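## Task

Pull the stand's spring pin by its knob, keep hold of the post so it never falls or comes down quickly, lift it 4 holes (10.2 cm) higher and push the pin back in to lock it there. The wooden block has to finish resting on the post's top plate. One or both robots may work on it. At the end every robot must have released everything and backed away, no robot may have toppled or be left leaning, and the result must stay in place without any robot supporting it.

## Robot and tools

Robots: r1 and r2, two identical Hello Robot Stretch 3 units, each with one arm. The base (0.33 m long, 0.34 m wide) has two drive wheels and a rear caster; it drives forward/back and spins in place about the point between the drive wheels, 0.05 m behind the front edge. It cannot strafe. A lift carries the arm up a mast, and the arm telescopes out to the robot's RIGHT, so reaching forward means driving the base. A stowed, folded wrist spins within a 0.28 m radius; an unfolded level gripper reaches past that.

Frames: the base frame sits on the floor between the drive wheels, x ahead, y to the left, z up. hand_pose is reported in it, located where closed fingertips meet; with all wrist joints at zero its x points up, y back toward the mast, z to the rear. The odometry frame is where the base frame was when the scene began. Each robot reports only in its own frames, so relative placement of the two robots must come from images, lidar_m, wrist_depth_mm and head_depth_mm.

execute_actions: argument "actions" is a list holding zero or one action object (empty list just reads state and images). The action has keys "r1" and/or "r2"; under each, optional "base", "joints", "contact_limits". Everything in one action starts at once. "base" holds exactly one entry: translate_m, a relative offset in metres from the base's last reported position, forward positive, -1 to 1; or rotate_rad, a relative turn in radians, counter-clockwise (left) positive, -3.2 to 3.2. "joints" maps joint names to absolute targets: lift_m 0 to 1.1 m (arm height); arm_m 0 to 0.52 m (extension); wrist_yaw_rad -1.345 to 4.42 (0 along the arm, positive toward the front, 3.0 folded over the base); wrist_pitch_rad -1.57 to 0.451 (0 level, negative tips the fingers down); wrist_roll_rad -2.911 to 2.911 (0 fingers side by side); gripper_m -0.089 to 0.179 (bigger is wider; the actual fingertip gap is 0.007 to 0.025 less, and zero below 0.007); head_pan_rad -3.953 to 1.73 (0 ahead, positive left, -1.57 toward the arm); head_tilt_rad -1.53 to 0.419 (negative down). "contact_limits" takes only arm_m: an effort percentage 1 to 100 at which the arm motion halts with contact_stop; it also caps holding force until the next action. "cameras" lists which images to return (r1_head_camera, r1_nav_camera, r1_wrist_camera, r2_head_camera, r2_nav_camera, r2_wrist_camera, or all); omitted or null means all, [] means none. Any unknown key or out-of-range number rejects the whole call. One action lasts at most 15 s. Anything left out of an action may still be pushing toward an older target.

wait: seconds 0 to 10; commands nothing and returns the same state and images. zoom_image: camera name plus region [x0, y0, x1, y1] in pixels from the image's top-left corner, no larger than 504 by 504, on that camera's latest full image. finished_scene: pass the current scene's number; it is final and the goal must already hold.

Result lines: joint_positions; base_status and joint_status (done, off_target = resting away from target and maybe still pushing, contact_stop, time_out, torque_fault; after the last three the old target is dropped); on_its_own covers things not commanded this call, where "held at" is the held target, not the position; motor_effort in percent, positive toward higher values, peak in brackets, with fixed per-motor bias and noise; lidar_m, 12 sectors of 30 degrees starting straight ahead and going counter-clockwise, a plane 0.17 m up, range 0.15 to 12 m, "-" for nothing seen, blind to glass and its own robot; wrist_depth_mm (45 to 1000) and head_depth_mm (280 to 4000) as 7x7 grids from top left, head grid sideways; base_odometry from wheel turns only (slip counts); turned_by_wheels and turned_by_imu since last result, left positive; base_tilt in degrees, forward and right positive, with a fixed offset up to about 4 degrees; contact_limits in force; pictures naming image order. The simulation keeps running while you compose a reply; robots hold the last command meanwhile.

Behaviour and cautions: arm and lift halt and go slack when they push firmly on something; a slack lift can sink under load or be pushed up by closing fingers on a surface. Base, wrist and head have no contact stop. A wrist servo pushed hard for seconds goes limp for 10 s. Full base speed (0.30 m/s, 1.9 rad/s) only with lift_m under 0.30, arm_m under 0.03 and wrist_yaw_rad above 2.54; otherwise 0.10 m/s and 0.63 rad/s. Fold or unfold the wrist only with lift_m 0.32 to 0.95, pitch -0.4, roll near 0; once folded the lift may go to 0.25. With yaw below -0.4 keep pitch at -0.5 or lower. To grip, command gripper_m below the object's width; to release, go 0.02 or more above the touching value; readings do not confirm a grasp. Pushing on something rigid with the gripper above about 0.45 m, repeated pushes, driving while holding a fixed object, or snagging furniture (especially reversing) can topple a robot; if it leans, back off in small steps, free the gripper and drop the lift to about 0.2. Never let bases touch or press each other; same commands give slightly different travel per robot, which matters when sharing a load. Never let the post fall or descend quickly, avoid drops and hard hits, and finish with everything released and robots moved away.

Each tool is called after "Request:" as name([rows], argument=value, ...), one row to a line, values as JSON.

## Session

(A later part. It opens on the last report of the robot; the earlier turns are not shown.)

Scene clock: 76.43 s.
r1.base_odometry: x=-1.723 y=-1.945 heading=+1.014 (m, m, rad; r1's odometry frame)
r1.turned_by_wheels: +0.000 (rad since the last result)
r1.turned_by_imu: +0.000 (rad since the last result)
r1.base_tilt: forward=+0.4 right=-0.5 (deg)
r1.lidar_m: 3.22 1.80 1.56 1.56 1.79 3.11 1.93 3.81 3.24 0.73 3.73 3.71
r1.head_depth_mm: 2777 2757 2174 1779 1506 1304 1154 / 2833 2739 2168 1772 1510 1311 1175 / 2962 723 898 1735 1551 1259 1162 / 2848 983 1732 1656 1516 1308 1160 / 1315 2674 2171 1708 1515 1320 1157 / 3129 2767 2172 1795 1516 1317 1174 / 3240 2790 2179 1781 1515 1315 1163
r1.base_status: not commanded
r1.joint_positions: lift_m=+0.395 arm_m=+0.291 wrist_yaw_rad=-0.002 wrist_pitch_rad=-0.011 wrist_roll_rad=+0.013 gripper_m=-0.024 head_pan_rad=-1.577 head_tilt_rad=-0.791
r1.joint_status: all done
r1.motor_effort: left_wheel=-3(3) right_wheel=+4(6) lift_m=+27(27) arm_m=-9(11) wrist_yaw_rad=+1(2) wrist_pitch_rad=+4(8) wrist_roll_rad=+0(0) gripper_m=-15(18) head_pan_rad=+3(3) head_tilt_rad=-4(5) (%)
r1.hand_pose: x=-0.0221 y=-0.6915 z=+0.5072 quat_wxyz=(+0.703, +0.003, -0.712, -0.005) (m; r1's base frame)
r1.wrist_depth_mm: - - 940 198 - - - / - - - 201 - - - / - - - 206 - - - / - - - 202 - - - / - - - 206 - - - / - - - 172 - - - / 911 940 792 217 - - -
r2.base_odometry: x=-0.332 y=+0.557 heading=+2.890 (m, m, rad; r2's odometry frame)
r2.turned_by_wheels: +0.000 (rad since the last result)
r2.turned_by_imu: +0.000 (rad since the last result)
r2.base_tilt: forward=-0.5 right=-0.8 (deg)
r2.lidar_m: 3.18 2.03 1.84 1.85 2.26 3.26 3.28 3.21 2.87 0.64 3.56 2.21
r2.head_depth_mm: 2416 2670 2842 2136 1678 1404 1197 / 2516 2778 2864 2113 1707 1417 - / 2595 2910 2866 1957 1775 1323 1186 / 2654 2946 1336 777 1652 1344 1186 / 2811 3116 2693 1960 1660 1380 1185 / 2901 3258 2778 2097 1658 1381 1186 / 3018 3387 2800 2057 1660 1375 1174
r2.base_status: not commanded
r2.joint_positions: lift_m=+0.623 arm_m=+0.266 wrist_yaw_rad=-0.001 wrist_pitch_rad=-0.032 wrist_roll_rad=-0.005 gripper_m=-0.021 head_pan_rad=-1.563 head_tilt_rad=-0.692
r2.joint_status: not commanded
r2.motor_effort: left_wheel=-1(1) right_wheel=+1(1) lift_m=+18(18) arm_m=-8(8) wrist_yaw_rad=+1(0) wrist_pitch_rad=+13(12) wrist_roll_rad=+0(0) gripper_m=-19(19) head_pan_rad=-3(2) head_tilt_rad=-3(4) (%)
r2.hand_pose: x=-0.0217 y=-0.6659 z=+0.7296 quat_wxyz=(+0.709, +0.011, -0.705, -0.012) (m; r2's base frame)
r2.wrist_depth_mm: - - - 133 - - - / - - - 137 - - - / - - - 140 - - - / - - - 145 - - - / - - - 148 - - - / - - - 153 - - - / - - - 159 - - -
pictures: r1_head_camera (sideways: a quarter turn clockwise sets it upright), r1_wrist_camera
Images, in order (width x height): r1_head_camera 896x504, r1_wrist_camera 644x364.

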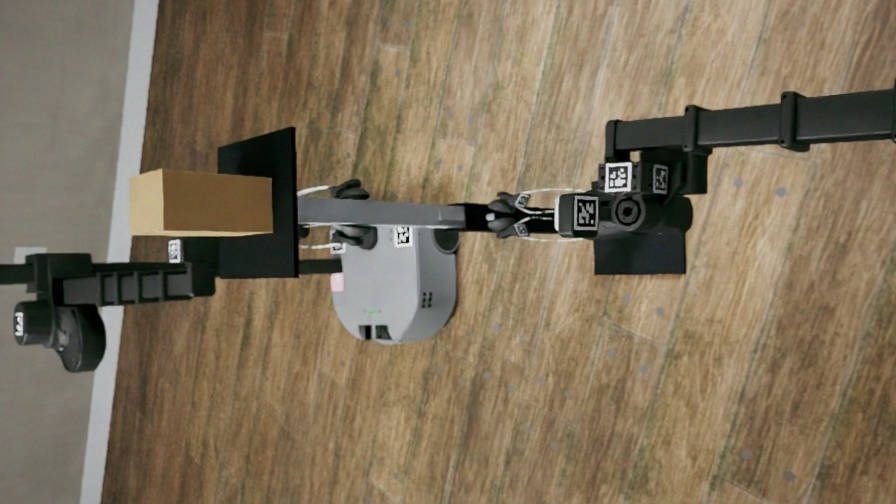

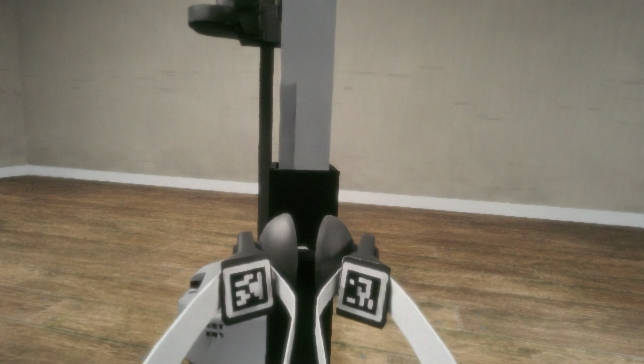

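Request:
execute_actions([
  {"r1":{"joints":{"gripper_m":0.055,"arm_m":0.314,"lift_m":0.383}},"r2":{"joints":{"lift_m":0.631}}},
], cameras=["r1_wrist_camera"])

Request:
execute_actions([
  {"r1":{"joints":{"gripper_m":-0.03}}},
], cameras=["r1_wrist_camera"])

Request:
execute_actions([
  {"r1":{"joints":{"arm_m":0.298}}},
], cameras=["r1_head_camera","r1_wrist_camera","r2_wrist_camera"])

Scene clock: 80.87 s.
r1.base_odometry: x=-1.723 y=-1.945 heading=+1.014 (m, m, rad; r1's odometry frame)
r1.turned_by_wheels: +0.000 (rad since the last result)
r1.turned_by_imu: +0.000 (rad since the last result)
r1.base_tilt: forward=+0.5 right=-0.6 (deg)
r1.lidar_m: 3.23 1.80 1.56 1.56 1.80 3.07 1.93 3.78 3.24 0.73 3.71 3.68
r1.head_depth_mm: 2786 2797 2141 1782 1505 1306 1157 / 2866 2785 2171 1783 1514 1311 1169 / 2903 726 900 1723 1560 1280 1158 / 2866 981 1737 1672 1516 1311 1159 / 1301 2695 2185 1695 1517 1303 1165 / 3158 2813 2143 1790 1505 1312 1162 / 3302 2766 2187 1797 1524 1320 1167
r1.base_status: not commanded
r1.joint_positions: lift_m=+0.383 arm_m=+0.313 wrist_yaw_rad=-0.010 wrist_pitch_rad=-0.005 wrist_roll_rad=+0.013 gripper_m=+0.055 head_pan_rad=-1.577 head_tilt_rad=-0.791
r1.joint_status: all done
r1.on_its_own: arm_m is at rest, and its effort (+23) is outside its rest range (-14 to +14)
r1.motor_effort: left_wheel=-7(7) right_wheel=+13(13) lift_m=+25(25) arm_m=+23(25) wrist_yaw_rad=+7(6) wrist_pitch_rad=+2(9) wrist_roll_rad=+0(1) gripper_m=+5(83) head_pan_rad=+3(3) head_tilt_rad=-5(4) (%)
r1.hand_pose: x=-0.0239 y=-0.7136 z=+0.4966 quat_wxyz=(+0.703, -0.001, -0.712, -0.006) (m; r1's base frame)
r1.wrist_depth_mm: - - 912 178 - - - / - - - 180 - - - / - - - 184 - - - / - - - 180 - - - / - - - 183 - - - / - - - 187 - - - / 887 939 761 193 948 - -
r2.base_odometry: x=-0.332 y=+0.557 heading=+2.890 (m, m, rad; r2's odometry frame)
r2.turned_by_wheels: +0.000 (rad since the last result)
r2.turned_by_imu: +0.000 (rad since the last result)
r2.base_tilt: forward=-0.5 right=-0.8 (deg)
r2.lidar_m: 3.18 2.03 1.84 1.85 2.26 3.26 3.27 3.20 2.88 0.64 3.56 2.21
r2.head_depth_mm: 2405 2673 2861 2135 1678 1402 1198 / 2511 2772 2850 2111 1726 1431 - / 2571 2910 2842 1957 1782 1334 1191 / 2657 2965 1362 775 1600 1342 1181 / 2787 3111 2659 1944 1661 1380 1187 / 2862 3260 2776 2067 1665 1378 1179 / 3040 3458 2779 2058 1651 1380 1175
r2.base_status: not commanded
r2.joint_positions: lift_m=+0.630 arm_m=+0.266 wrist_yaw_rad=-0.001 wrist_pitch_rad=-0.057 wrist_roll_rad=-0.005 gripper_m=-0.021 head_pan_rad=-1.563 head_tilt_rad=-0.692
r2.joint_status: all done
r2.motor_effort: left_wheel=-1(0) right_wheel=+1(1) lift_m=+30(31) arm_m=-8(8) wrist_yaw_rad=+0(1) wrist_pitch_rad=+22(23) wrist_roll_rad=+0(0) gripper_m=-19(20) head_pan_rad=-3(3) head_tilt_rad=-4(4) (%)
r2.hand_pose: x=-0.0217 y=-0.6651 z=+0.7305 quat_wxyz=(+0.709, +0.020, -0.705, -0.021) (m; r2's base frame)
r2.wrist_depth_mm: - - - 131 - - - / - - - 135 - - - / - - - 139 - - - / - - - 144 - - - / - - - 149 - - - / - - - 154 - - - / - - - 161 - - -
pictures: r1_wrist_camera
Images, in order (width x height): r1_wrist_camera 644x364.

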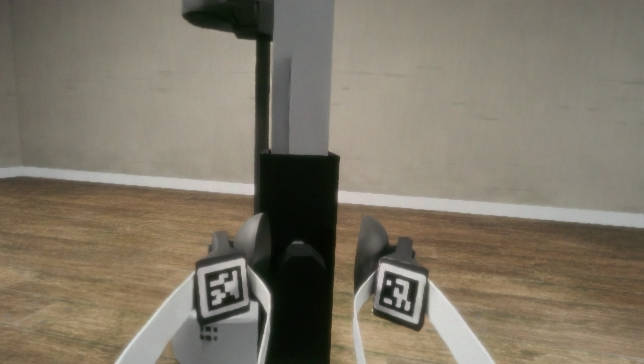

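Scene clock: 82.20 s.
r1.base_odometry: x=-1.723 y=-1.945 heading=+1.014 (m, m, rad; r1's odometry frame)
r1.turned_by_wheels: +0.000 (rad since the last result)
r1.turned_by_imu: +0.000 (rad since the last result)
r1.base_tilt: forward=+0.5 right=-0.7 (deg)
r1.lidar_m: 3.22 1.81 1.56 1.56 1.79 3.09 1.92 3.79 3.24 0.73 3.72 3.70
r1.head_depth_mm: 2824 2759 2152 1785 1502 1318 1167 / 2827 2743 2160 1783 1518 1317 1160 / 2925 725 904 1743 1539 1276 1163 / 2903 982 1725 1677 1503 1307 1166 / 1301 2678 2186 1700 1527 1312 1165 / 3214 2736 2208 1777 1514 1314 1167 / 3298 2771 2180 1796 1522 1307 1165
r1.base_status: not commanded
r1.joint_positions: lift_m=+0.383 arm_m=+0.313 wrist_yaw_rad=+0.007 wrist_pitch_rad=-0.005 wrist_roll_rad=+0.013 gripper_m=-0.029 head_pan_rad=-1.577 head_tilt_rad=-0.791
r1.joint_status: all done
r1.on_its_own: arm_m is at rest, and its effort (+22) is outside its rest range (-14 to +14)
r1.motor_effort: left_wheel=-5(7) right_wheel=+10(13) lift_m=+25(25) arm_m=+22(23) wrist_yaw_rad=-4(7) wrist_pitch_rad=+2(2) wrist_roll_rad=+0(0) gripper_m=-21(96) head_pan_rad=+3(3) head_tilt_rad=-4(4) (%)
r1.hand_pose: x=-0.0196 y=-0.7136 z=+0.4966 quat_wxyz=(+0.703, +0.005, -0.712, +0.000) (m; r1's base frame)
r1.wrist_depth_mm: - - 895 177 - - - / - - - 181 - - - / - - - 184 - - - / - - - 180 - - - / - - - 183 - - - / - - - 148 - - - / 919 930 760 194 973 - -
r2.base_odometry: x=-0.332 y=+0.557 heading=+2.890 (m, m, rad; r2's odometry frame)
r2.turned_by_wheels: +0.000 (rad since the last result)
r2.turned_by_imu: +0.000 (rad since the last result)
r2.base_tilt: forward=-0.5 right=-0.8 (deg)
r2.lidar_m: 3.18 2.03 1.84 1.85 2.25 3.26 3.29 3.20 2.88 0.64 3.55 2.21
r2.head_depth_mm: 2442 2671 2846 2132 1694 1397 1196 / 2501 2771 2822 2117 1726 1430 - / 2605 2885 2861 1959 1781 1340 1191 / 2680 2964 1362 774 1638 1346 1188 / 2782 3111 2689 1953 1659 1380 1184 / 2881 3296 2782 2063 1664 1381 1174 / 3020 3436 2777 2077 1652 1372 1180
r2.base_status: not commanded
r2.joint_positions: lift_m=+0.630 arm_m=+0.266 wrist_yaw_rad=-0.001 wrist_pitch_rad=-0.057 wrist_roll_rad=-0.005 gripper_m=-0.021 head_pan_rad=-1.563 head_tilt_rad=-0.692
r2.joint_status: not commanded
r2.motor_effort: left_wheel=-1(1) right_wheel=+1(1) lift_m=+30(30) arm_m=-8(8) wrist_yaw_rad=+0(0) wrist_pitch_rad=+22(22) wrist_roll_rad=+0(0) gripper_m=-19(19) head_pan_rad=-2(3) head_tilt_rad=-4(4) (%)
r2.hand_pose: x=-0.0217 y=-0.6651 z=+0.7305 quat_wxyz=(+0.709, +0.020, -0.705, -0.021) (m; r2's base frame)
r2.wrist_depth_mm: - - - 132 - - - / - - - 135 - - - / - - - 140 - - - / - - - 144 - - - / - - - 148 - - - / - - - 154 - - - / - - - 160 - - -
pictures: r1_wrist_camera
Images, in order (width x height): r1_wrist_camera 644x364.

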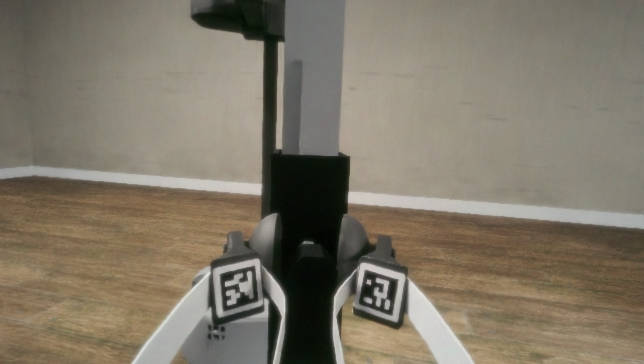

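Scene clock: 83.17 s.
r1.base_odometry: x=-1.723 y=-1.945 heading=+1.014 (m, m, rad; r1's odometry frame)
r1.turned_by_wheels: +0.000 (rad since the last result)
r1.turned_by_imu: +0.001 (rad since the last result)
r1.base_tilt: forward=+0.4 right=-0.7 (deg)
r1.lidar_m: 3.22 1.80 1.56 1.56 1.79 3.09 1.93 3.77 3.23 0.73 3.73 3.69
r1.head_depth_mm: 2773 2752 2164 1781 1501 1310 1162 / 2837 2789 2182 1774 1502 1314 1160 / 2935 725 902 1732 1538 1261 1160 / 2906 971 1746 1679 1518 1315 1165 / 1313 2657 2175 1687 1508 1316 1162 / 3156 2742 2155 1776 1508 1318 1166 / 3273 2763 2175 1791 1506 1321 1160
r1.base_status: not commanded
r1.joint_positions: lift_m=+0.383 arm_m=+0.299 wrist_yaw_rad=-0.002 wrist_pitch_rad=-0.003 wrist_roll_rad=+0.013 gripper_m=-0.029 head_pan_rad=-1.577 head_tilt_rad=-0.791
r1.joint_status: all done
r1.motor_effort: left_wheel=-2(6) right_wheel=+3(11) lift_m=+26(26) arm_m=-12(18) wrist_yaw_rad=+2(4) wrist_pitch_rad=+0(2) wrist_roll_rad=+0(0) gripper_m=-18(21) head_pan_rad=+3(3) head_tilt_rad=-4(4) (%)
r1.hand_pose: x=-0.0221 y=-0.6999 z=+0.4973 quat_wxyz=(+0.703, +0.000, -0.712, -0.002) (m; r1's base frame)
r1.wrist_depth_mm: - - 930 188 - - - / - - - 194 - - - / - - - 198 - - - / - - - 193 - - - / - - - 196 - - - / - - - 181 - - - / 912 930 765 208 979 - -
r2.base_odometry: x=-0.332 y=+0.557 heading=+2.890 (m, m, rad; r2's odometry frame)
r2.turned_by_wheels: +0.000 (rad since the last result)
r2.turned_by_imu: +0.000 (rad since the last result)
r2.base_tilt: forward=-0.5 right=-0.8 (deg)
r2.lidar_m: 3.18 2.03 1.84 1.85 2.26 3.25 3.28 3.19 2.88 0.64 3.55 2.21
r2.head_depth_mm: 2422 2664 2837 2111 1680 1398 1200 / 2505 2784 2870 2133 1712 1434 - / 2574 2897 2853 1962 1781 1338 1184 / 2665 2965 1362 780 1645 1342 1184 / 2817 3110 2683 1957 1664 1380 1179 / 2928 3278 2794 2080 1654 1373 1182 / 3025 3448 2783 2058 1653 1381 1179
r2.base_status: not commanded
r2.joint_positions: lift_m=+0.630 arm_m=+0.266 wrist_yaw_rad=-0.001 wrist_pitch_rad=-0.057 wrist_roll_rad=-0.005 gripper_m=-0.021 head_pan_rad=-1.563 head_tilt_rad=-0.692
r2.joint_status: not commanded
r2.motor_effort: left_wheel=+0(0) right_wheel=+1(1) lift_m=+30(30) arm_m=-8(8) wrist_yaw_rad=+0(1) wrist_pitch_rad=+22(22) wrist_roll_rad=+0(0) gripper_m=-20(20) head_pan_rad=-2(2) head_tilt_rad=-3(2) (%)
r2.hand_pose: x=-0.0217 y=-0.6651 z=+0.7305 quat_wxyz=(+0.709, +0.020, -0.705, -0.021) (m; r2's base frame)
r2.wrist_depth_mm: - - - 131 - - - / - - - 135 - - - / - - - 139 - - - / - - - 144 - - - / - - - 149 - - - / - - - 154 - - - / - - - 161 - - -
pictures: r1_head_camera (sideways: a quarter turn clockwise sets it upright), r1_wrist_camera, r2_wrist_camera
Images, in order (width x height): r1_head_camera 896x504, r1_wrist_camera 644x364, r2_wrist_camera 644x364.

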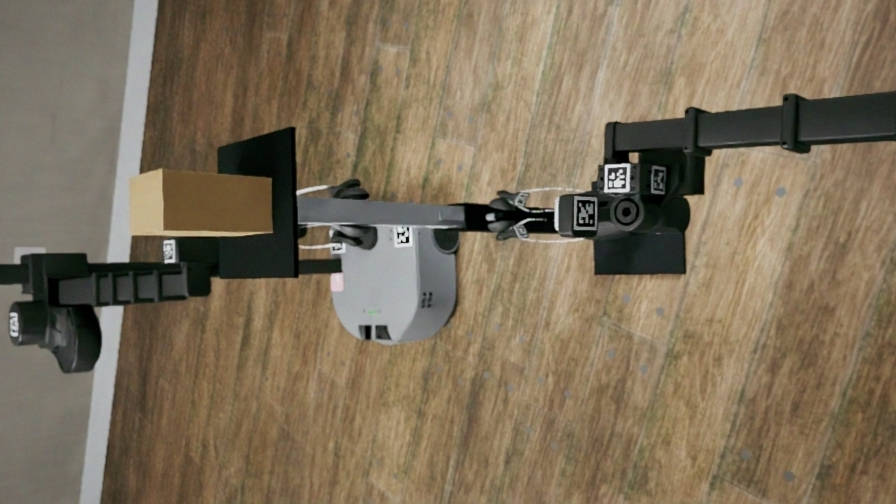

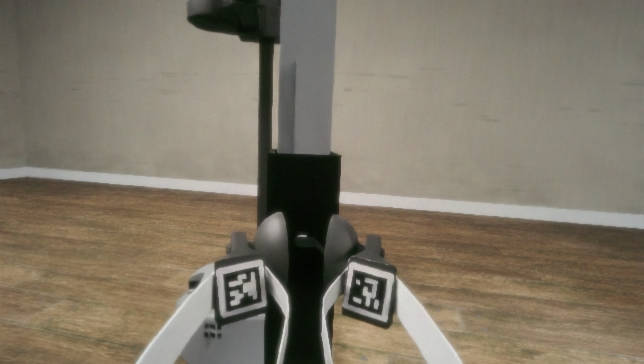

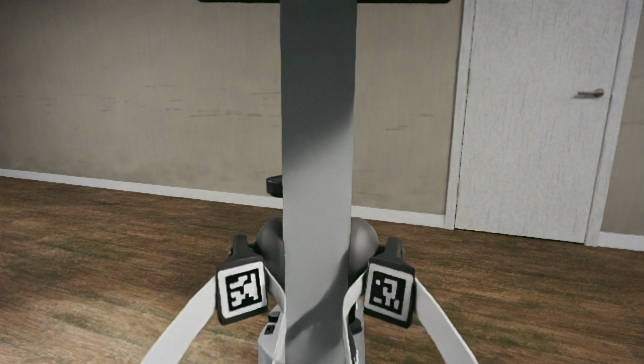

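Request:
execute_actions([
  {"r2":{"joints":{"lift_m":0.639}}},
], cameras=["r1_wrist_camera","r2_wrist_camera"])

Scene clock: 85.93 s.
r1.base_odometry: x=-1.723 y=-1.945 heading=+1.014 (m, m, rad; r1's odometry frame)
r1.turned_by_wheels: +0.000 (rad since the last result)
r1.turned_by_imu: +0.000 (rad since the last result)
r1.base_tilt: forward=+0.4 right=-0.7 (deg)
r1.lidar_m: 3.23 1.80 1.56 1.56 1.79 3.10 1.92 3.76 3.23 0.73 3.72 3.68
r1.head_depth_mm: 2799 2736 2193 1783 1510 1317 1157 / 2854 2780 2159 1790 1513 1317 1162 / 2923 722 904 1745 1548 1268 1163 / 2861 967 1753 1679 1508 1305 1168 / 1286 2610 2152 1691 1507 1313 1164 / 3174 2790 2171 1797 1536 1307 1154 / 3245 2767 2140 1786 1511 1317 1158
r1.base_status: not commanded
r1.joint_positions: lift_m=+0.383 arm_m=+0.299 wrist_yaw_rad=-0.002 wrist_pitch_rad=-0.003 wrist_roll_rad=+0.013 gripper_m=-0.029 head_pan_rad=-1.577 head_tilt_rad=-0.791
r1.joint_status: not commanded
r1.motor_effort: left_wheel=-2(2) right_wheel=+3(3) lift_m=+26(25) arm_m=-12(13) wrist_yaw_rad=+2(3) wrist_pitch_rad=+1(0) wrist_roll_rad=+1(0) gripper_m=-17(19) head_pan_rad=+3(3) head_tilt_rad=-5(4) (%)
r1.hand_pose: x=-0.0221 y=-0.6999 z=+0.4973 quat_wxyz=(+0.703, +0.000, -0.712, -0.002) (m; r1's base frame)
r1.wrist_depth_mm: - - 930 189 - - - / - - - 193 - - - / - - - 197 - - - / - - - 193 - - - / - - - 195 - - - / - - - 181 - - - / 886 957 755 209 - - -
r2.base_odometry: x=-0.332 y=+0.557 heading=+2.890 (m, m, rad; r2's odometry frame)
r2.turned_by_wheels: +0.000 (rad since the last result)
r2.turned_by_imu: +0.000 (rad since the last result)
r2.base_tilt: forward=-0.5 right=-0.8 (deg)
r2.lidar_m: 3.17 2.03 1.84 1.85 2.26 3.25 3.28 3.20 2.88 0.64 3.54 2.21
r2.head_depth_mm: 2419 2653 2818 2122 1698 1398 1201 / 2520 2784 2880 2113 1737 1431 - / 2598 2887 2844 1968 1781 1348 1196 / 2671 2953 1365 777 1635 1341 1191 / 2777 3140 2692 1942 1651 1387 1187 / 2908 3313 2817 2083 1667 1385 1180 / 3058 3474 2759 2072 1661 1373 1176
r2.base_status: not commanded
r2.joint_positions: lift_m=+0.638 arm_m=+0.266 wrist_yaw_rad=-0.001 wrist_pitch_rad=-0.085 wrist_roll_rad=-0.005 gripper_m=-0.021 head_pan_rad=-1.563 head_tilt_rad=-0.692
r2.joint_status: all done
r2.motor_effort: left_wheel=+0(1) right_wheel=+1(1) lift_m=+31(32) arm_m=-8(8) wrist_yaw_rad=+0(0) wrist_pitch_rad=+32(33) wrist_roll_rad=+0(0) gripper_m=-20(19) head_pan_rad=-3(1) head_tilt_rad=-4(5) (%)
r2.hand_pose: x=-0.0217 y=-0.6639 z=+0.7314 quat_wxyz=(+0.709, +0.030, -0.704, -0.030) (m; r2's base frame)
r2.wrist_depth_mm: - - - 129 - - - / - - - 134 - - - / - - - 139 - - - / - - - 144 - - - / - - - 150 - - - / - - - 156 - - - / - - - 163 - - -
pictures: r1_wrist_camera, r2_wrist_camera
Images, in order (width x height): r1_wrist_camera 644x364, r2_wrist_camera 644x364.

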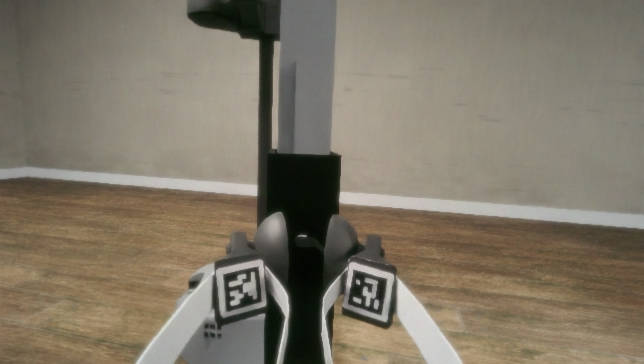

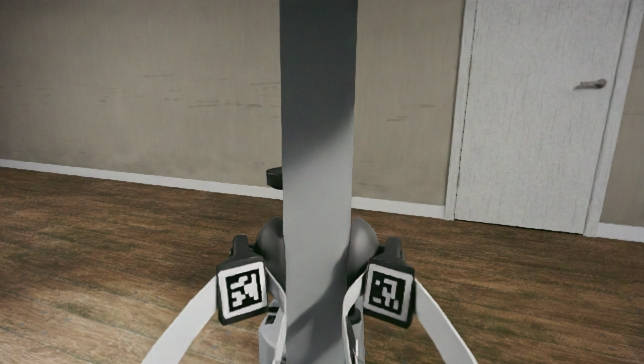

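Try pulling now.

Request:
execute_actions([
  {"r1":{"joints":{"arm_m":0.288}}},
], cameras=["r1_wrist_camera","r1_head_camera"])

Request:
zoom_image(camera="r1_head_camera", region=[430,160,590,270])

Scene clock: 88.53 s.
r1.base_odometry: x=-1.723 y=-1.945 heading=+1.014 (m, m, rad; r1's odometry frame)
r1.turned_by_wheels: +0.000 (rad since the last result)
r1.turned_by_imu: +0.000 (rad since the last result)
r1.base_tilt: forward=+0.4 right=-0.7 (deg)
r1.lidar_m: 3.22 1.80 1.56 1.56 1.79 3.08 1.92 3.76 3.24 0.73 3.72 3.68
r1.head_depth_mm: 2794 2790 2175 1787 1494 1303 1161 / 2894 2733 2165 1782 1512 1312 1165 / 2957 723 903 1739 1556 1270 1161 / 2909 973 1753 1668 1512 1310 1158 / 1282 2631 2176 1709 1518 1315 1166 / 3172 2779 2174 1783 1504 1313 1164 / 3287 2754 2172 1785 1520 1307 1160
r1.base_status: not commanded
r1.joint_positions: lift_m=+0.383 arm_m=+0.289 wrist_yaw_rad=-0.003 wrist_pitch_rad=-0.005 wrist_roll_rad=+0.013 gripper_m=-0.029 head_pan_rad=-1.577 head_tilt_rad=-0.791
r1.joint_status: all done
r1.motor_effort: left_wheel=-2(2) right_wheel=+3(3) lift_m=+26(25) arm_m=-10(13) wrist_yaw_rad=+3(2) wrist_pitch_rad=+1(1) wrist_roll_rad=+0(0) gripper_m=-17(19) head_pan_rad=+3(3) head_tilt_rad=-4(5) (%)
r1.hand_pose: x=-0.0221 y=-0.6897 z=+0.4968 quat_wxyz=(+0.703, +0.001, -0.712, -0.003) (m; r1's base frame)
r1.wrist_depth_mm: - - 929 200 - - - / - - - 204 - - - / - - - 207 - - - / - - - 204 - - - / - - - 208 - - - / - - - 213 - - - / 930 953 786 219 984 - -
r2.base_odometry: x=-0.332 y=+0.557 heading=+2.890 (m, m, rad; r2's odometry frame)
r2.turned_by_wheels: +0.000 (rad since the last result)
r2.turned_by_imu: +0.000 (rad since the last result)
r2.base_tilt: forward=-0.5 right=-0.9 (deg)
r2.lidar_m: 3.20 2.03 1.84 1.85 2.26 3.24 3.28 3.21 2.87 0.64 3.55 2.21
r2.head_depth_mm: 2399 2680 2841 2116 1677 1395 1205 / 2511 2776 2868 2116 1733 1432 - / 2593 2900 2810 1964 1773 1354 1187 / 2662 2977 1366 777 1645 1337 1183 / 2812 3153 2696 1947 1666 1376 1181 / 2881 3256 2798 2085 1668 1378 1178 / 3006 3389 2789 2072 1647 1370 1177
r2.base_status: not commanded
r2.joint_positions: lift_m=+0.638 arm_m=+0.266 wrist_yaw_rad=-0.001 wrist_pitch_rad=-0.085 wrist_roll_rad=-0.005 gripper_m=-0.021 head_pan_rad=-1.563 head_tilt_rad=-0.692
r2.joint_status: not commanded
r2.motor_effort: left_wheel=-1(1) right_wheel=+1(1) lift_m=+32(32) arm_m=-8(8) wrist_yaw_rad=+0(1) wrist_pitch_rad=+32(33) wrist_roll_rad=+0(0) gripper_m=-20(19) head_pan_rad=-3(3) head_tilt_rad=-4(3) (%)
r2.hand_pose: x=-0.0217 y=-0.6639 z=+0.7314 quat_wxyz=(+0.709, +0.030, -0.704, -0.030) (m; r2's base frame)
r2.wrist_depth_mm: - - - 130 - - - / - - - 134 - - - / - - - 139 - - - / - - - 144 - - - / - - - 149 - - - / - - - 155 - - - / - - - 164 - - -
pictures: r1_head_camera (sideways: a quarter turn clockwise sets it upright), r1_wrist_camera
Images, in order (width x height): r1_head_camera 896x504, r1_wrist_camera 644x364.

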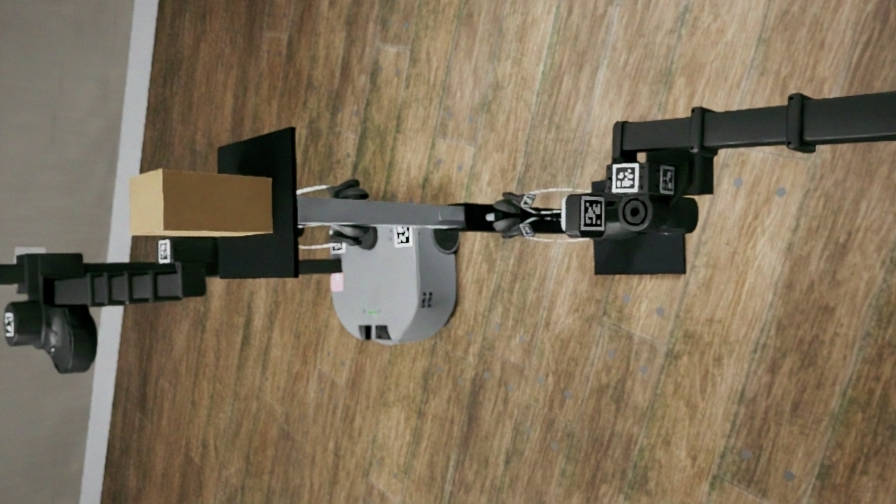

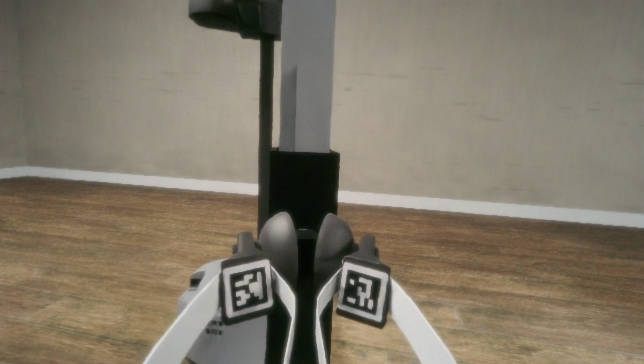

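Region (430, 160, 590, 270) of r1_head_camera's 896x504 image, scaled by 3.150, with more detail than that image has; it fills the top 346 rows of this view, and the rest is white.

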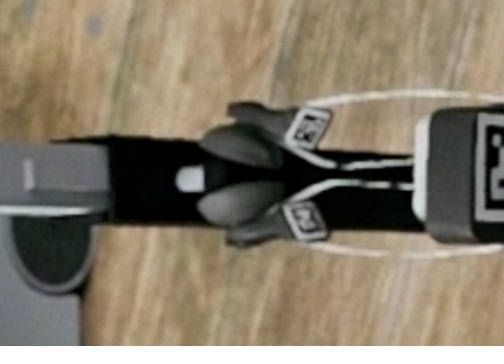

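Request:
execute_actions([
  {"r1":{"joints":{"gripper_m":0.045,"arm_m":0.304}},"r2":{"joints":{"lift_m":0.648}}},
], cameras=[])

Request:
execute_actions([
  {"r1":{"joints":{"gripper_m":-0.035}}},
], cameras=["r1_wrist_camera"])

Request:
execute_actions([
  {"r1":{"joints":{"arm_m":0.296}}},
], cameras=["r1_wrist_camera","r2_wrist_camera"])

Scene clock: 93.97 s.
r1.base_odometry: x=-1.723 y=-1.945 heading=+1.014 (m, m, rad; r1's odometry frame)
r1.turned_by_wheels: +0.000 (rad since the last result)
r1.turned_by_imu: +0.001 (rad since the last result)
r1.base_tilt: forward=+0.6 right=-0.7 (deg)
r1.lidar_m: 3.21 1.80 1.55 1.56 1.79 3.09 1.93 3.78 3.24 0.73 3.73 3.68
r1.head_depth_mm: 2788 2751 2171 1768 1507 1308 1160 / 2872 2775 2159 1782 1519 1312 1163 / 2939 720 1994 1729 1549 1267 1163 / 2889 966 1752 1657 1515 1304 1166 / 1292 2676 2139 1704 1520 1312 1165 / 3158 2767 2170 1784 1522 1320 1163 / 3294 2810 2182 1802 1523 1325 1165
r1.base_status: not commanded
r1.joint_positions: lift_m=+0.383 arm_m=+0.304 wrist_yaw_rad=-0.003 wrist_pitch_rad=-0.018 wrist_roll_rad=+0.013 gripper_m=+0.045 head_pan_rad=-1.577 head_tilt_rad=-0.791
r1.joint_status: all done
r1.motor_effort: left_wheel=-2(3) right_wheel=+1(5) lift_m=+26(27) arm_m=+8(18) wrist_yaw_rad=+2(2) wrist_pitch_rad=+8(8) wrist_roll_rad=+1(1) gripper_m=+0(80) head_pan_rad=+3(2) head_tilt_rad=-4(3) (%)
r1.hand_pose: x=-0.0221 y=-0.7043 z=+0.4933 quat_wxyz=(+0.703, +0.006, -0.711, -0.008) (m; r1's base frame)
r1.wrist_depth_mm: - - - 182 - - - / - - - 187 - - - / - - - 191 - - - / - - - 188 - - - / - - - 190 - - - / - - - 197 - - - / 875 928 779 204 956 971 -
r2.base_odometry: x=-0.332 y=+0.557 heading=+2.890 (m, m, rad; r2's odometry frame)
r2.turned_by_wheels: +0.000 (rad since the last result)
r2.turned_by_imu: +0.000 (rad since the last result)
r2.base_tilt: forward=-0.5 right=-0.8 (deg)
r2.lidar_m: 3.19 2.03 1.84 1.85 2.26 3.25 3.27 3.20 2.88 0.64 3.55 2.21
r2.head_depth_mm: 2424 2657 2864 2124 1683 1407 1215 / 2493 2804 2857 2107 1732 1430 - / 2590 2897 2851 1964 1786 1341 1187 / 2661 2940 1361 775 1606 1347 1188 / 2798 3158 2689 1935 1660 1389 1178 / 2898 3260 2775 2080 1647 1380 1180 / 3018 3429 2798 2058 1658 1377 1178
r2.base_status: not commanded
r2.joint_positions: lift_m=+0.647 arm_m=+0.266 wrist_yaw_rad=-0.001 wrist_pitch_rad=-0.108 wrist_roll_rad=-0.005 gripper_m=-0.021 head_pan_rad=-1.563 head_tilt_rad=-0.692
r2.joint_status: all done
r2.on_its_own: wrist_pitch_rad is at rest, and its effort (+42) is outside its rest range (-20 to +32)
r2.motor_effort: left_wheel=-1(1) right_wheel=+1(1) lift_m=+33(34) arm_m=-8(8) wrist_yaw_rad=+0(0) wrist_pitch_rad=+42(42) wrist_roll_rad=+0(0) gripper_m=-20(19) head_pan_rad=-2(3) head_tilt_rad=-4(4) (%)
r2.hand_pose: x=-0.0217 y=-0.6628 z=+0.7344 quat_wxyz=(+0.708, +0.038, -0.704, -0.039) (m; r2's base frame)
r2.wrist_depth_mm: - - - 128 - - - / - - - 133 - - - / - - - 139 - - - / - - - 145 - - - / - - - 151 - - - / - - - 157 - - - / - - - 166 - - -
pictures: none
No camera images: the call's "cameras" was empty. Leave "cameras" out to get every camera's image.

Scene clock: 95.27 s.
r1.base_odometry: x=-1.723 y=-1.945 heading=+1.014 (m, m, rad; r1's odometry frame)
r1.turned_by_wheels: +0.000 (rad since the last result)
r1.turned_by_imu: +0.000 (rad since the last result)
r1.base_tilt: forward=+0.4 right=-0.7 (deg)
r1.lidar_m: 3.21 1.80 1.56 1.56 1.79 3.09 1.92 3.79 3.23 0.73 3.71 3.69
r1.head_depth_mm: 2782 2754 2154 1762 1507 1311 1163 / 2822 2751 2167 1784 1521 1312 1157 / 2934 721 1988 1735 1546 1258 1158 / 2875 962 1723 1681 1514 1312 1165 / 1289 2693 2175 1687 1500 1310 1166 / 3191 2786 2174 1781 1502 1328 1164 / 3290 2794 2152 1770 1512 1323 1164
r1.base_status: not commanded
r1.joint_positions: lift_m=+0.383 arm_m=+0.304 wrist_yaw_rad=-0.003 wrist_pitch_rad=-0.018 wrist_roll_rad=+0.013 gripper_m=-0.034 head_pan_rad=-1.577 head_tilt_rad=-0.791
r1.joint_status: all done
r1.motor_effort: left_wheel=-2(2) right_wheel=+3(3) lift_m=+26(27) arm_m=+1(7) wrist_yaw_rad=+1(3) wrist_pitch_rad=+8(8) wrist_roll_rad=+1(1) gripper_m=-20(95) head_pan_rad=+2(3) head_tilt_rad=-5(5) (%)
r1.hand_pose: x=-0.0222 y=-0.7047 z=+0.4933 quat_wxyz=(+0.703, +0.006, -0.711, -0.008) (m; r1's base frame)
r1.wrist_depth_mm: - - - 182 - - - / - - - 185 - - - / - - - 190 - - - / - - - 188 - - - / - - - 190 - - - / - - - 177 - - - / 864 921 764 205 939 995 -
r2.base_odometry: x=-0.332 y=+0.557 heading=+2.890 (m, m, rad; r2's odometry frame)
r2.turned_by_wheels: +0.000 (rad since the last result)
r2.turned_by_imu: +0.000 (rad since the last result)
r2.base_tilt: forward=-0.5 right=-0.7 (deg)
r2.lidar_m: 3.17 2.03 1.84 1.85 2.25 3.25 3.27 3.19 2.88 0.64 3.56 2.21
r2.head_depth_mm: 2433 2649 2861 2136 1691 1392 1220 / 2503 2777 2840 2109 1728 1436 - / 2606 2925 2831 1967 1788 1344 1196 / 2657 2942 1359 776 1614 1349 1185 / 2772 3159 2664 1951 1667 1379 1179 / 2899 3309 2775 2070 1650 1381 1186 / 3029 3437 2784 2063 1662 1373 1172
r2.base_status: not commanded
r2.joint_positions: lift_m=+0.647 arm_m=+0.266 wrist_yaw_rad=-0.001 wrist_pitch_rad=-0.108 wrist_roll_rad=-0.005 gripper_m=-0.021 head_pan_rad=-1.563 head_tilt_rad=-0.692
r2.joint_status: not commanded
r2.on_its_own: wrist_pitch_rad is at rest, and its effort (+42) is outside its rest range (-20 to +32)
r2.motor_effort: left_wheel=-1(1) right_wheel=+1(1) lift_m=+33(33) arm_m=-8(8) wrist_yaw_rad=+1(0) wrist_pitch_rad=+42(42) wrist_roll_rad=+0(0) gripper_m=-19(19) head_pan_rad=-3(3) head_tilt_rad=-4(4) (%)
r2.hand_pose: x=-0.0217 y=-0.6628 z=+0.7344 quat_wxyz=(+0.708, +0.038, -0.704, -0.039) (m; r2's base frame)
r2.wrist_depth_mm: - - - 129 - - - / - - - 134 - - - / - - - 138 - - - / - - - 144 - - - / - - - 150 - - - / - - - 158 - - - / - - - 167 - - -
pictures: r1_wrist_camera
Images, in order (width x height): r1_wrist_camera 644x364.

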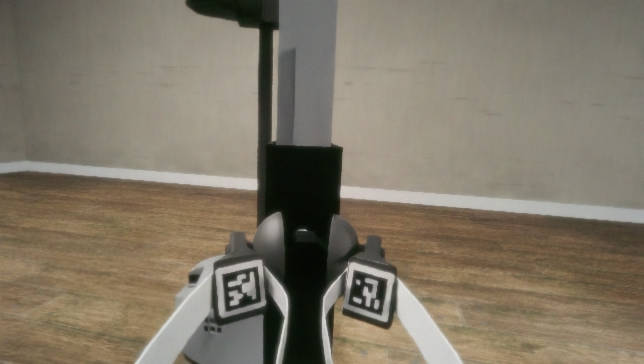

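Scene clock: 96.03 s.
r1.base_odometry: x=-1.723 y=-1.945 heading=+1.014 (m, m, rad; r1's odometry frame)
r1.turned_by_wheels: +0.000 (rad since the last result)
r1.turned_by_imu: +0.000 (rad since the last result)
r1.base_tilt: forward=+0.4 right=-0.5 (deg)
r1.lidar_m: 3.22 1.80 1.56 1.56 1.79 3.10 1.92 3.80 3.24 0.73 3.72 3.70
r1.head_depth_mm: 2811 2790 2160 1771 1520 1310 1160 / 2872 2746 2161 1779 1510 1309 1161 / 2907 724 1990 1723 1543 1261 1168 / 2878 965 1726 1655 1515 1307 1160 / 1287 2637 2165 1696 1509 1314 1159 / 3242 2754 2163 1787 1514 1315 1160 / 3310 2772 2190 1778 1510 1318 1164
r1.base_status: not commanded
r1.joint_positions: lift_m=+0.383 arm_m=+0.297 wrist_yaw_rad=-0.003 wrist_pitch_rad=-0.018 wrist_roll_rad=+0.013 gripper_m=-0.034 head_pan_rad=-1.577 head_tilt_rad=-0.791
r1.joint_status: all done
r1.motor_effort: left_wheel=-2(2) right_wheel=+2(3) lift_m=+26(27) arm_m=-12(16) wrist_yaw_rad=+1(3) wrist_pitch_rad=+8(8) wrist_roll_rad=+0(1) gripper_m=-19(20) head_pan_rad=+3(3) head_tilt_rad=-4(5) (%)
r1.hand_pose: x=-0.0222 y=-0.6975 z=+0.4934 quat_wxyz=(+0.703, +0.006, -0.711, -0.008) (m; r1's base frame)
r1.wrist_depth_mm: - - 986 189 - - - / - - - 194 - - - / - - - 198 - - - / - - - 195 - - - / - - - 197 - - - / - - - 204 - - - / 882 941 773 212 966 960 -
r2.base_odometry: x=-0.332 y=+0.557 heading=+2.890 (m, m, rad; r2's odometry frame)
r2.turned_by_wheels: +0.000 (rad since the last result)
r2.turned_by_imu: +0.000 (rad since the last result)
r2.base_tilt: forward=-0.5 right=-0.7 (deg)
r2.lidar_m: 3.17 2.04 1.84 1.85 2.26 3.25 3.27 3.19 2.88 0.64 3.56 2.21
r2.head_depth_mm: 2429 2675 2827 2127 1701 1397 1219 / 2503 2789 2844 2126 1737 1432 - / 2583 2919 2850 1967 1791 1345 1190 / 2663 2969 1363 779 1621 1340 1185 / 2792 3177 2659 1947 1670 1377 1179 / 2904 3265 2812 2073 1648 1379 1178 / 3054 3412 2780 2080 1653 1376 1178
r2.base_status: not commanded
r2.joint_positions: lift_m=+0.647 arm_m=+0.266 wrist_yaw_rad=-0.001 wrist_pitch_rad=-0.108 wrist_roll_rad=-0.005 gripper_m=-0.021 head_pan_rad=-1.563 head_tilt_rad=-0.692
r2.joint_status: not commanded
r2.on_its_own: wrist_pitch_rad is at rest, and its effort (+42) is outside its rest range (-20 to +32)
r2.motor_effort: left_wheel=-2(1) right_wheel=+1(0) lift_m=+33(33) arm_m=-8(8) wrist_yaw_rad=+0(1) wrist_pitch_rad=+42(42) wrist_roll_rad=+0(0) gripper_m=-19(20) head_pan_rad=-3(3) head_tilt_rad=-4(4) (%)
r2.hand_pose: x=-0.0217 y=-0.6628 z=+0.7344 quat_wxyz=(+0.708, +0.038, -0.704, -0.039) (m; r2's base frame)
r2.wrist_depth_mm: - - - 129 - - - / - - - 133 - - - / - - - 139 - - - / - - - 145 - - - / - - - 150 - - - / - - - 157 - - - / - - - 167 - - -
pictures: r1_wrist_camera, r2_wrist_camera
Images, in order (width x height): r1_wrist_camera 644x364, r2_wrist_camera 644x364.

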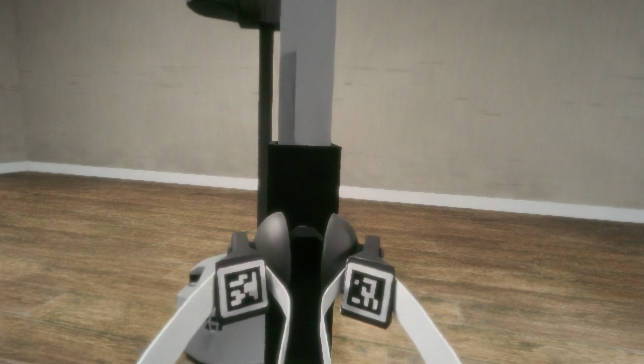

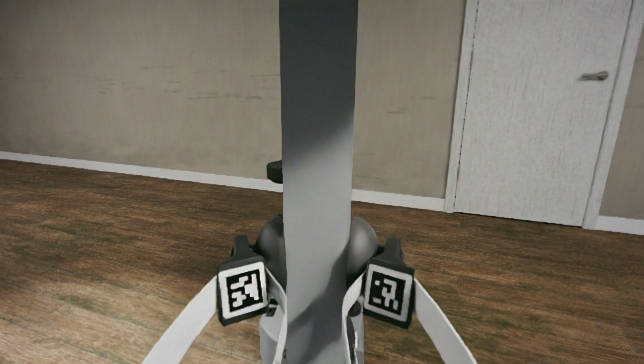

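Request:
execute_actions([
  {"r2":{"joints":{"lift_m":0.642}}},
], cameras=[])

Request:
execute_actions([
  {"r1":{"joints":{"arm_m":0.287}}},
], cameras=["r1_wrist_camera","r1_head_camera"])

Scene clock: 98.93 s.
r1.base_odometry: x=-1.723 y=-1.945 heading=+1.014 (m, m, rad; r1's odometry frame)
r1.turned_by_wheels: +0.000 (rad since the last result)
r1.turned_by_imu: +0.000 (rad since the last result)
r1.base_tilt: forward=+0.5 right=-0.6 (deg)
r1.lidar_m: 3.23 1.79 1.56 1.56 1.79 3.10 1.92 3.78 3.25 0.73 3.72 3.70
r1.head_depth_mm: 2748 2764 2147 1778 1503 1308 1161 / 2884 2801 2167 1755 1502 1308 1162 / 2939 723 907 1739 1560 1259 1163 / 2895 970 1729 1674 1510 1320 1165 / 1286 2648 2164 1676 1532 1314 1165 / 3208 2788 2162 1765 1514 1314 1163 / 3282 2781 2148 1778 1510 1311 1165
r1.base_status: not commanded
r1.joint_positions: lift_m=+0.383 arm_m=+0.297 wrist_yaw_rad=-0.003 wrist_pitch_rad=-0.018 wrist_roll_rad=+0.013 gripper_m=-0.034 head_pan_rad=-1.577 head_tilt_rad=-0.791
r1.joint_status: not commanded
r1.motor_effort: left_wheel=-2(2) right_wheel=+2(3) lift_m=+27(26) arm_m=-11(12) wrist_yaw_rad=+3(2) wrist_pitch_rad=+8(8) wrist_roll_rad=+0(0) gripper_m=-20(19) head_pan_rad=+3(3) head_tilt_rad=-3(4) (%)
r1.hand_pose: x=-0.0222 y=-0.6975 z=+0.4934 quat_wxyz=(+0.703, +0.006, -0.711, -0.008) (m; r1's base frame)
r1.wrist_depth_mm: - - 956 190 - - - / - - - 194 - - - / - - - 197 - - - / - - - 195 - - - / - - - 197 - - - / - - - 206 - - - / 903 937 791 214 966 962 -
r2.base_odometry: x=-0.332 y=+0.557 heading=+2.890 (m, m, rad; r2's odometry frame)
r2.turned_by_wheels: +0.000 (rad since the last result)
r2.turned_by_imu: +0.000 (rad since the last result)
r2.base_tilt: forward=-0.4 right=-0.8 (deg)
r2.lidar_m: 3.17 2.03 1.84 1.85 2.26 3.25 3.28 3.20 2.88 0.64 3.55 2.21
r2.head_depth_mm: 2445 2703 2823 2133 1686 1400 1206 / 2506 2801 2852 2108 1728 1434 - / 2600 2904 2823 1960 1790 1350 1188 / 2661 2972 1358 779 1615 1346 1186 / 2783 3191 2712 1941 1658 1391 1185 / 2896 3298 2798 2086 1656 1387 1181 / 3001 3414 2797 2068 1666 1380 1178
r2.base_status: not commanded
r2.joint_positions: lift_m=+0.642 arm_m=+0.266 wrist_yaw_rad=-0.001 wrist_pitch_rad=-0.096 wrist_roll_rad=-0.005 gripper_m=-0.021 head_pan_rad=-1.563 head_tilt_rad=-0.692
r2.joint_status: all done
r2.on_its_own: wrist_pitch_rad is at rest, and its effort (+37) is outside its rest range (-20 to +32)
r2.motor_effort: left_wheel=-1(1) right_wheel=+1(1) lift_m=+22(31) arm_m=-8(8) wrist_yaw_rad=+0(1) wrist_pitch_rad=+37(41) wrist_roll_rad=+0(0) gripper_m=-20(19) head_pan_rad=-2(2) head_tilt_rad=-4(4) (%)
r2.hand_pose: x=-0.0217 y=-0.6634 z=+0.7323 quat_wxyz=(+0.708, +0.034, -0.704, -0.034) (m; r2's base frame)
r2.wrist_depth_mm: - - - 129 - - - / - - - 135 - - - / - - - 139 - - - / - - - 146 - - - / - - - 150 - - - / - - - 156 - - - / - - - 165 - - -
pictures: none
No camera images: the call's "cameras" was empty. Leave "cameras" out to get every camera's image.

Scene clock: 99.73 s.
r1.base_odometry: x=-1.723 y=-1.945 heading=+1.014 (m, m, rad; r1's odometry frame)
r1.turned_by_wheels: +0.000 (rad since the last result)
r1.turned_by_imu: +0.000 (rad since the last result)
r1.base_tilt: forward=+0.3 right=-0.7 (deg)
r1.lidar_m: 3.19 1.79 1.56 1.56 1.79 3.08 1.92 3.76 3.24 0.73 3.72 3.69
r1.head_depth_mm: 2794 2713 2183 1782 1504 1303 1164 / 2851 2777 2153 1797 1512 1319 1160 / 2925 723 908 1744 1538 1263 1165 / 2903 973 1745 1660 1506 1316 1162 / 1287 2648 2168 1692 1509 1321 1153 / 3201 2801 2180 1783 1509 1311 1166 / 3312 2802 2183 1774 1501 1316 1159
r1.base_status: not commanded
r1.joint_positions: lift_m=+0.383 arm_m=+0.288 wrist_yaw_rad=-0.003 wrist_pitch_rad=-0.018 wrist_roll_rad=+0.013 gripper_m=-0.034 head_pan_rad=-1.577 head_tilt_rad=-0.791
r1.joint_status: all done
r1.motor_effort: left_wheel=-2(2) right_wheel=+2(2) lift_m=+27(27) arm_m=-9(16) wrist_yaw_rad=+3(3) wrist_pitch_rad=+8(8) wrist_roll_rad=+0(0) gripper_m=-18(19) head_pan_rad=+3(3) head_tilt_rad=-4(4) (%)
r1.hand_pose: x=-0.0222 y=-0.6883 z=+0.4934 quat_wxyz=(+0.703, +0.006, -0.711, -0.008) (m; r1's base frame)
r1.wrist_depth_mm: - - 969 198 - - - / - - - 203 - - - / - - - 206 - - - / - - - 203 - - - / - - - 207 - - - / - - 956 - - - - / 889 940 790 221 989 - -
r2.base_odometry: x=-0.332 y=+0.557 heading=+2.890 (m, m, rad; r2's odometry frame)
r2.turned_by_wheels: +0.000 (rad since the last result)
r2.turned_by_imu: +0.000 (rad since the last result)
r2.base_tilt: forward=-0.5 right=-0.7 (deg)
r2.lidar_m: 3.20 2.04 1.84 1.85 2.25 3.25 3.26 3.19 2.88 0.64 3.55 2.21
r2.head_depth_mm: 2405 2674 2856 2126 1670 1397 1209 / 2469 2804 2837 2116 1726 1433 - / 2608 2886 2825 1969 1790 1349 1197 / 2658 2989 1368 776 1612 1342 1187 / 2760 3123 2680 1939 1662 1380 1182 / 2921 3290 2758 2075 1651 1368 1176 / 3021 3417 2760 2068 1646 1381 1178
r2.base_status: not commanded
r2.joint_positions: lift_m=+0.642 arm_m=+0.266 wrist_yaw_rad=-0.001 wrist_pitch_rad=-0.096 wrist_roll_rad=-0.005 gripper_m=-0.021 head_pan_rad=-1.563 head_tilt_rad=-0.692
r2.joint_status: not commanded
r2.on_its_own: wrist_pitch_rad is at rest, and its effort (+37) is outside its rest range (-20 to +32)
r2.motor_effort: left_wheel=-1(0) right_wheel=+1(1) lift_m=+22(22) arm_m=-8(8) wrist_yaw_rad=+1(1) wrist_pitch_rad=+37(37) wrist_roll_rad=+0(0) gripper_m=-19(19) head_pan_rad=-3(2) head_tilt_rad=-4(3) (%)
r2.hand_pose: x=-0.0217 y=-0.6634 z=+0.7323 quat_wxyz=(+0.708, +0.034, -0.704, -0.034) (m; r2's base frame)
r2.wrist_depth_mm: - - - 129 - - - / - - - 134 - - - / - - - 138 - - - / - - - 145 - - - / - - - 149 - - - / - - - 158 - - - / - - - 164 - - -
pictures: r1_head_camera (sideways: a quarter turn clockwise sets it upright), r1_wrist_camera
Images, in order (width x height): r1_head_camera 896x504, r1_wrist_camera 644x364.

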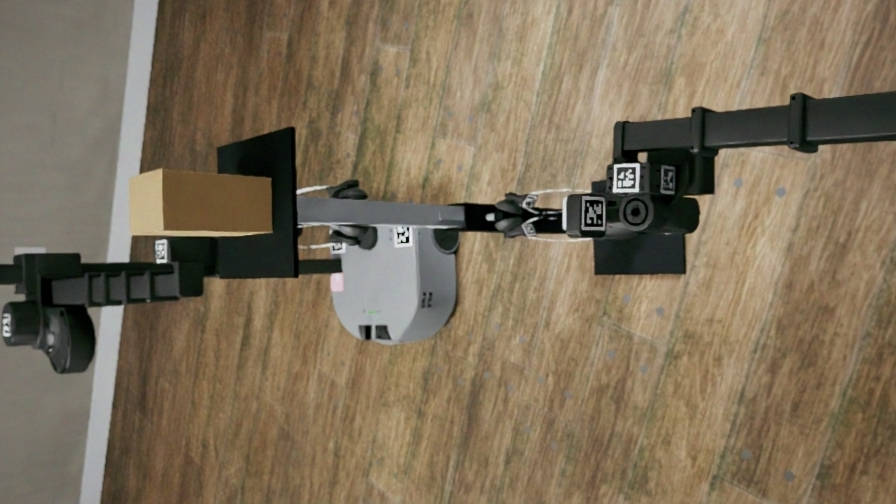

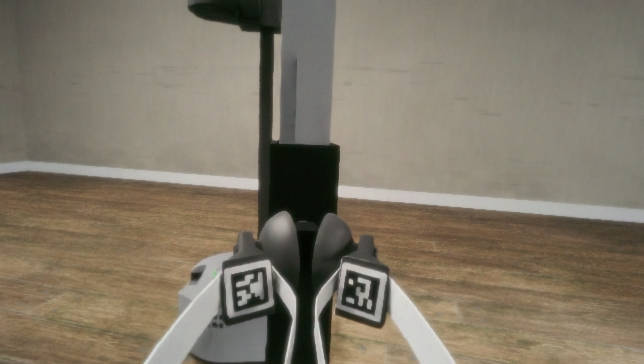

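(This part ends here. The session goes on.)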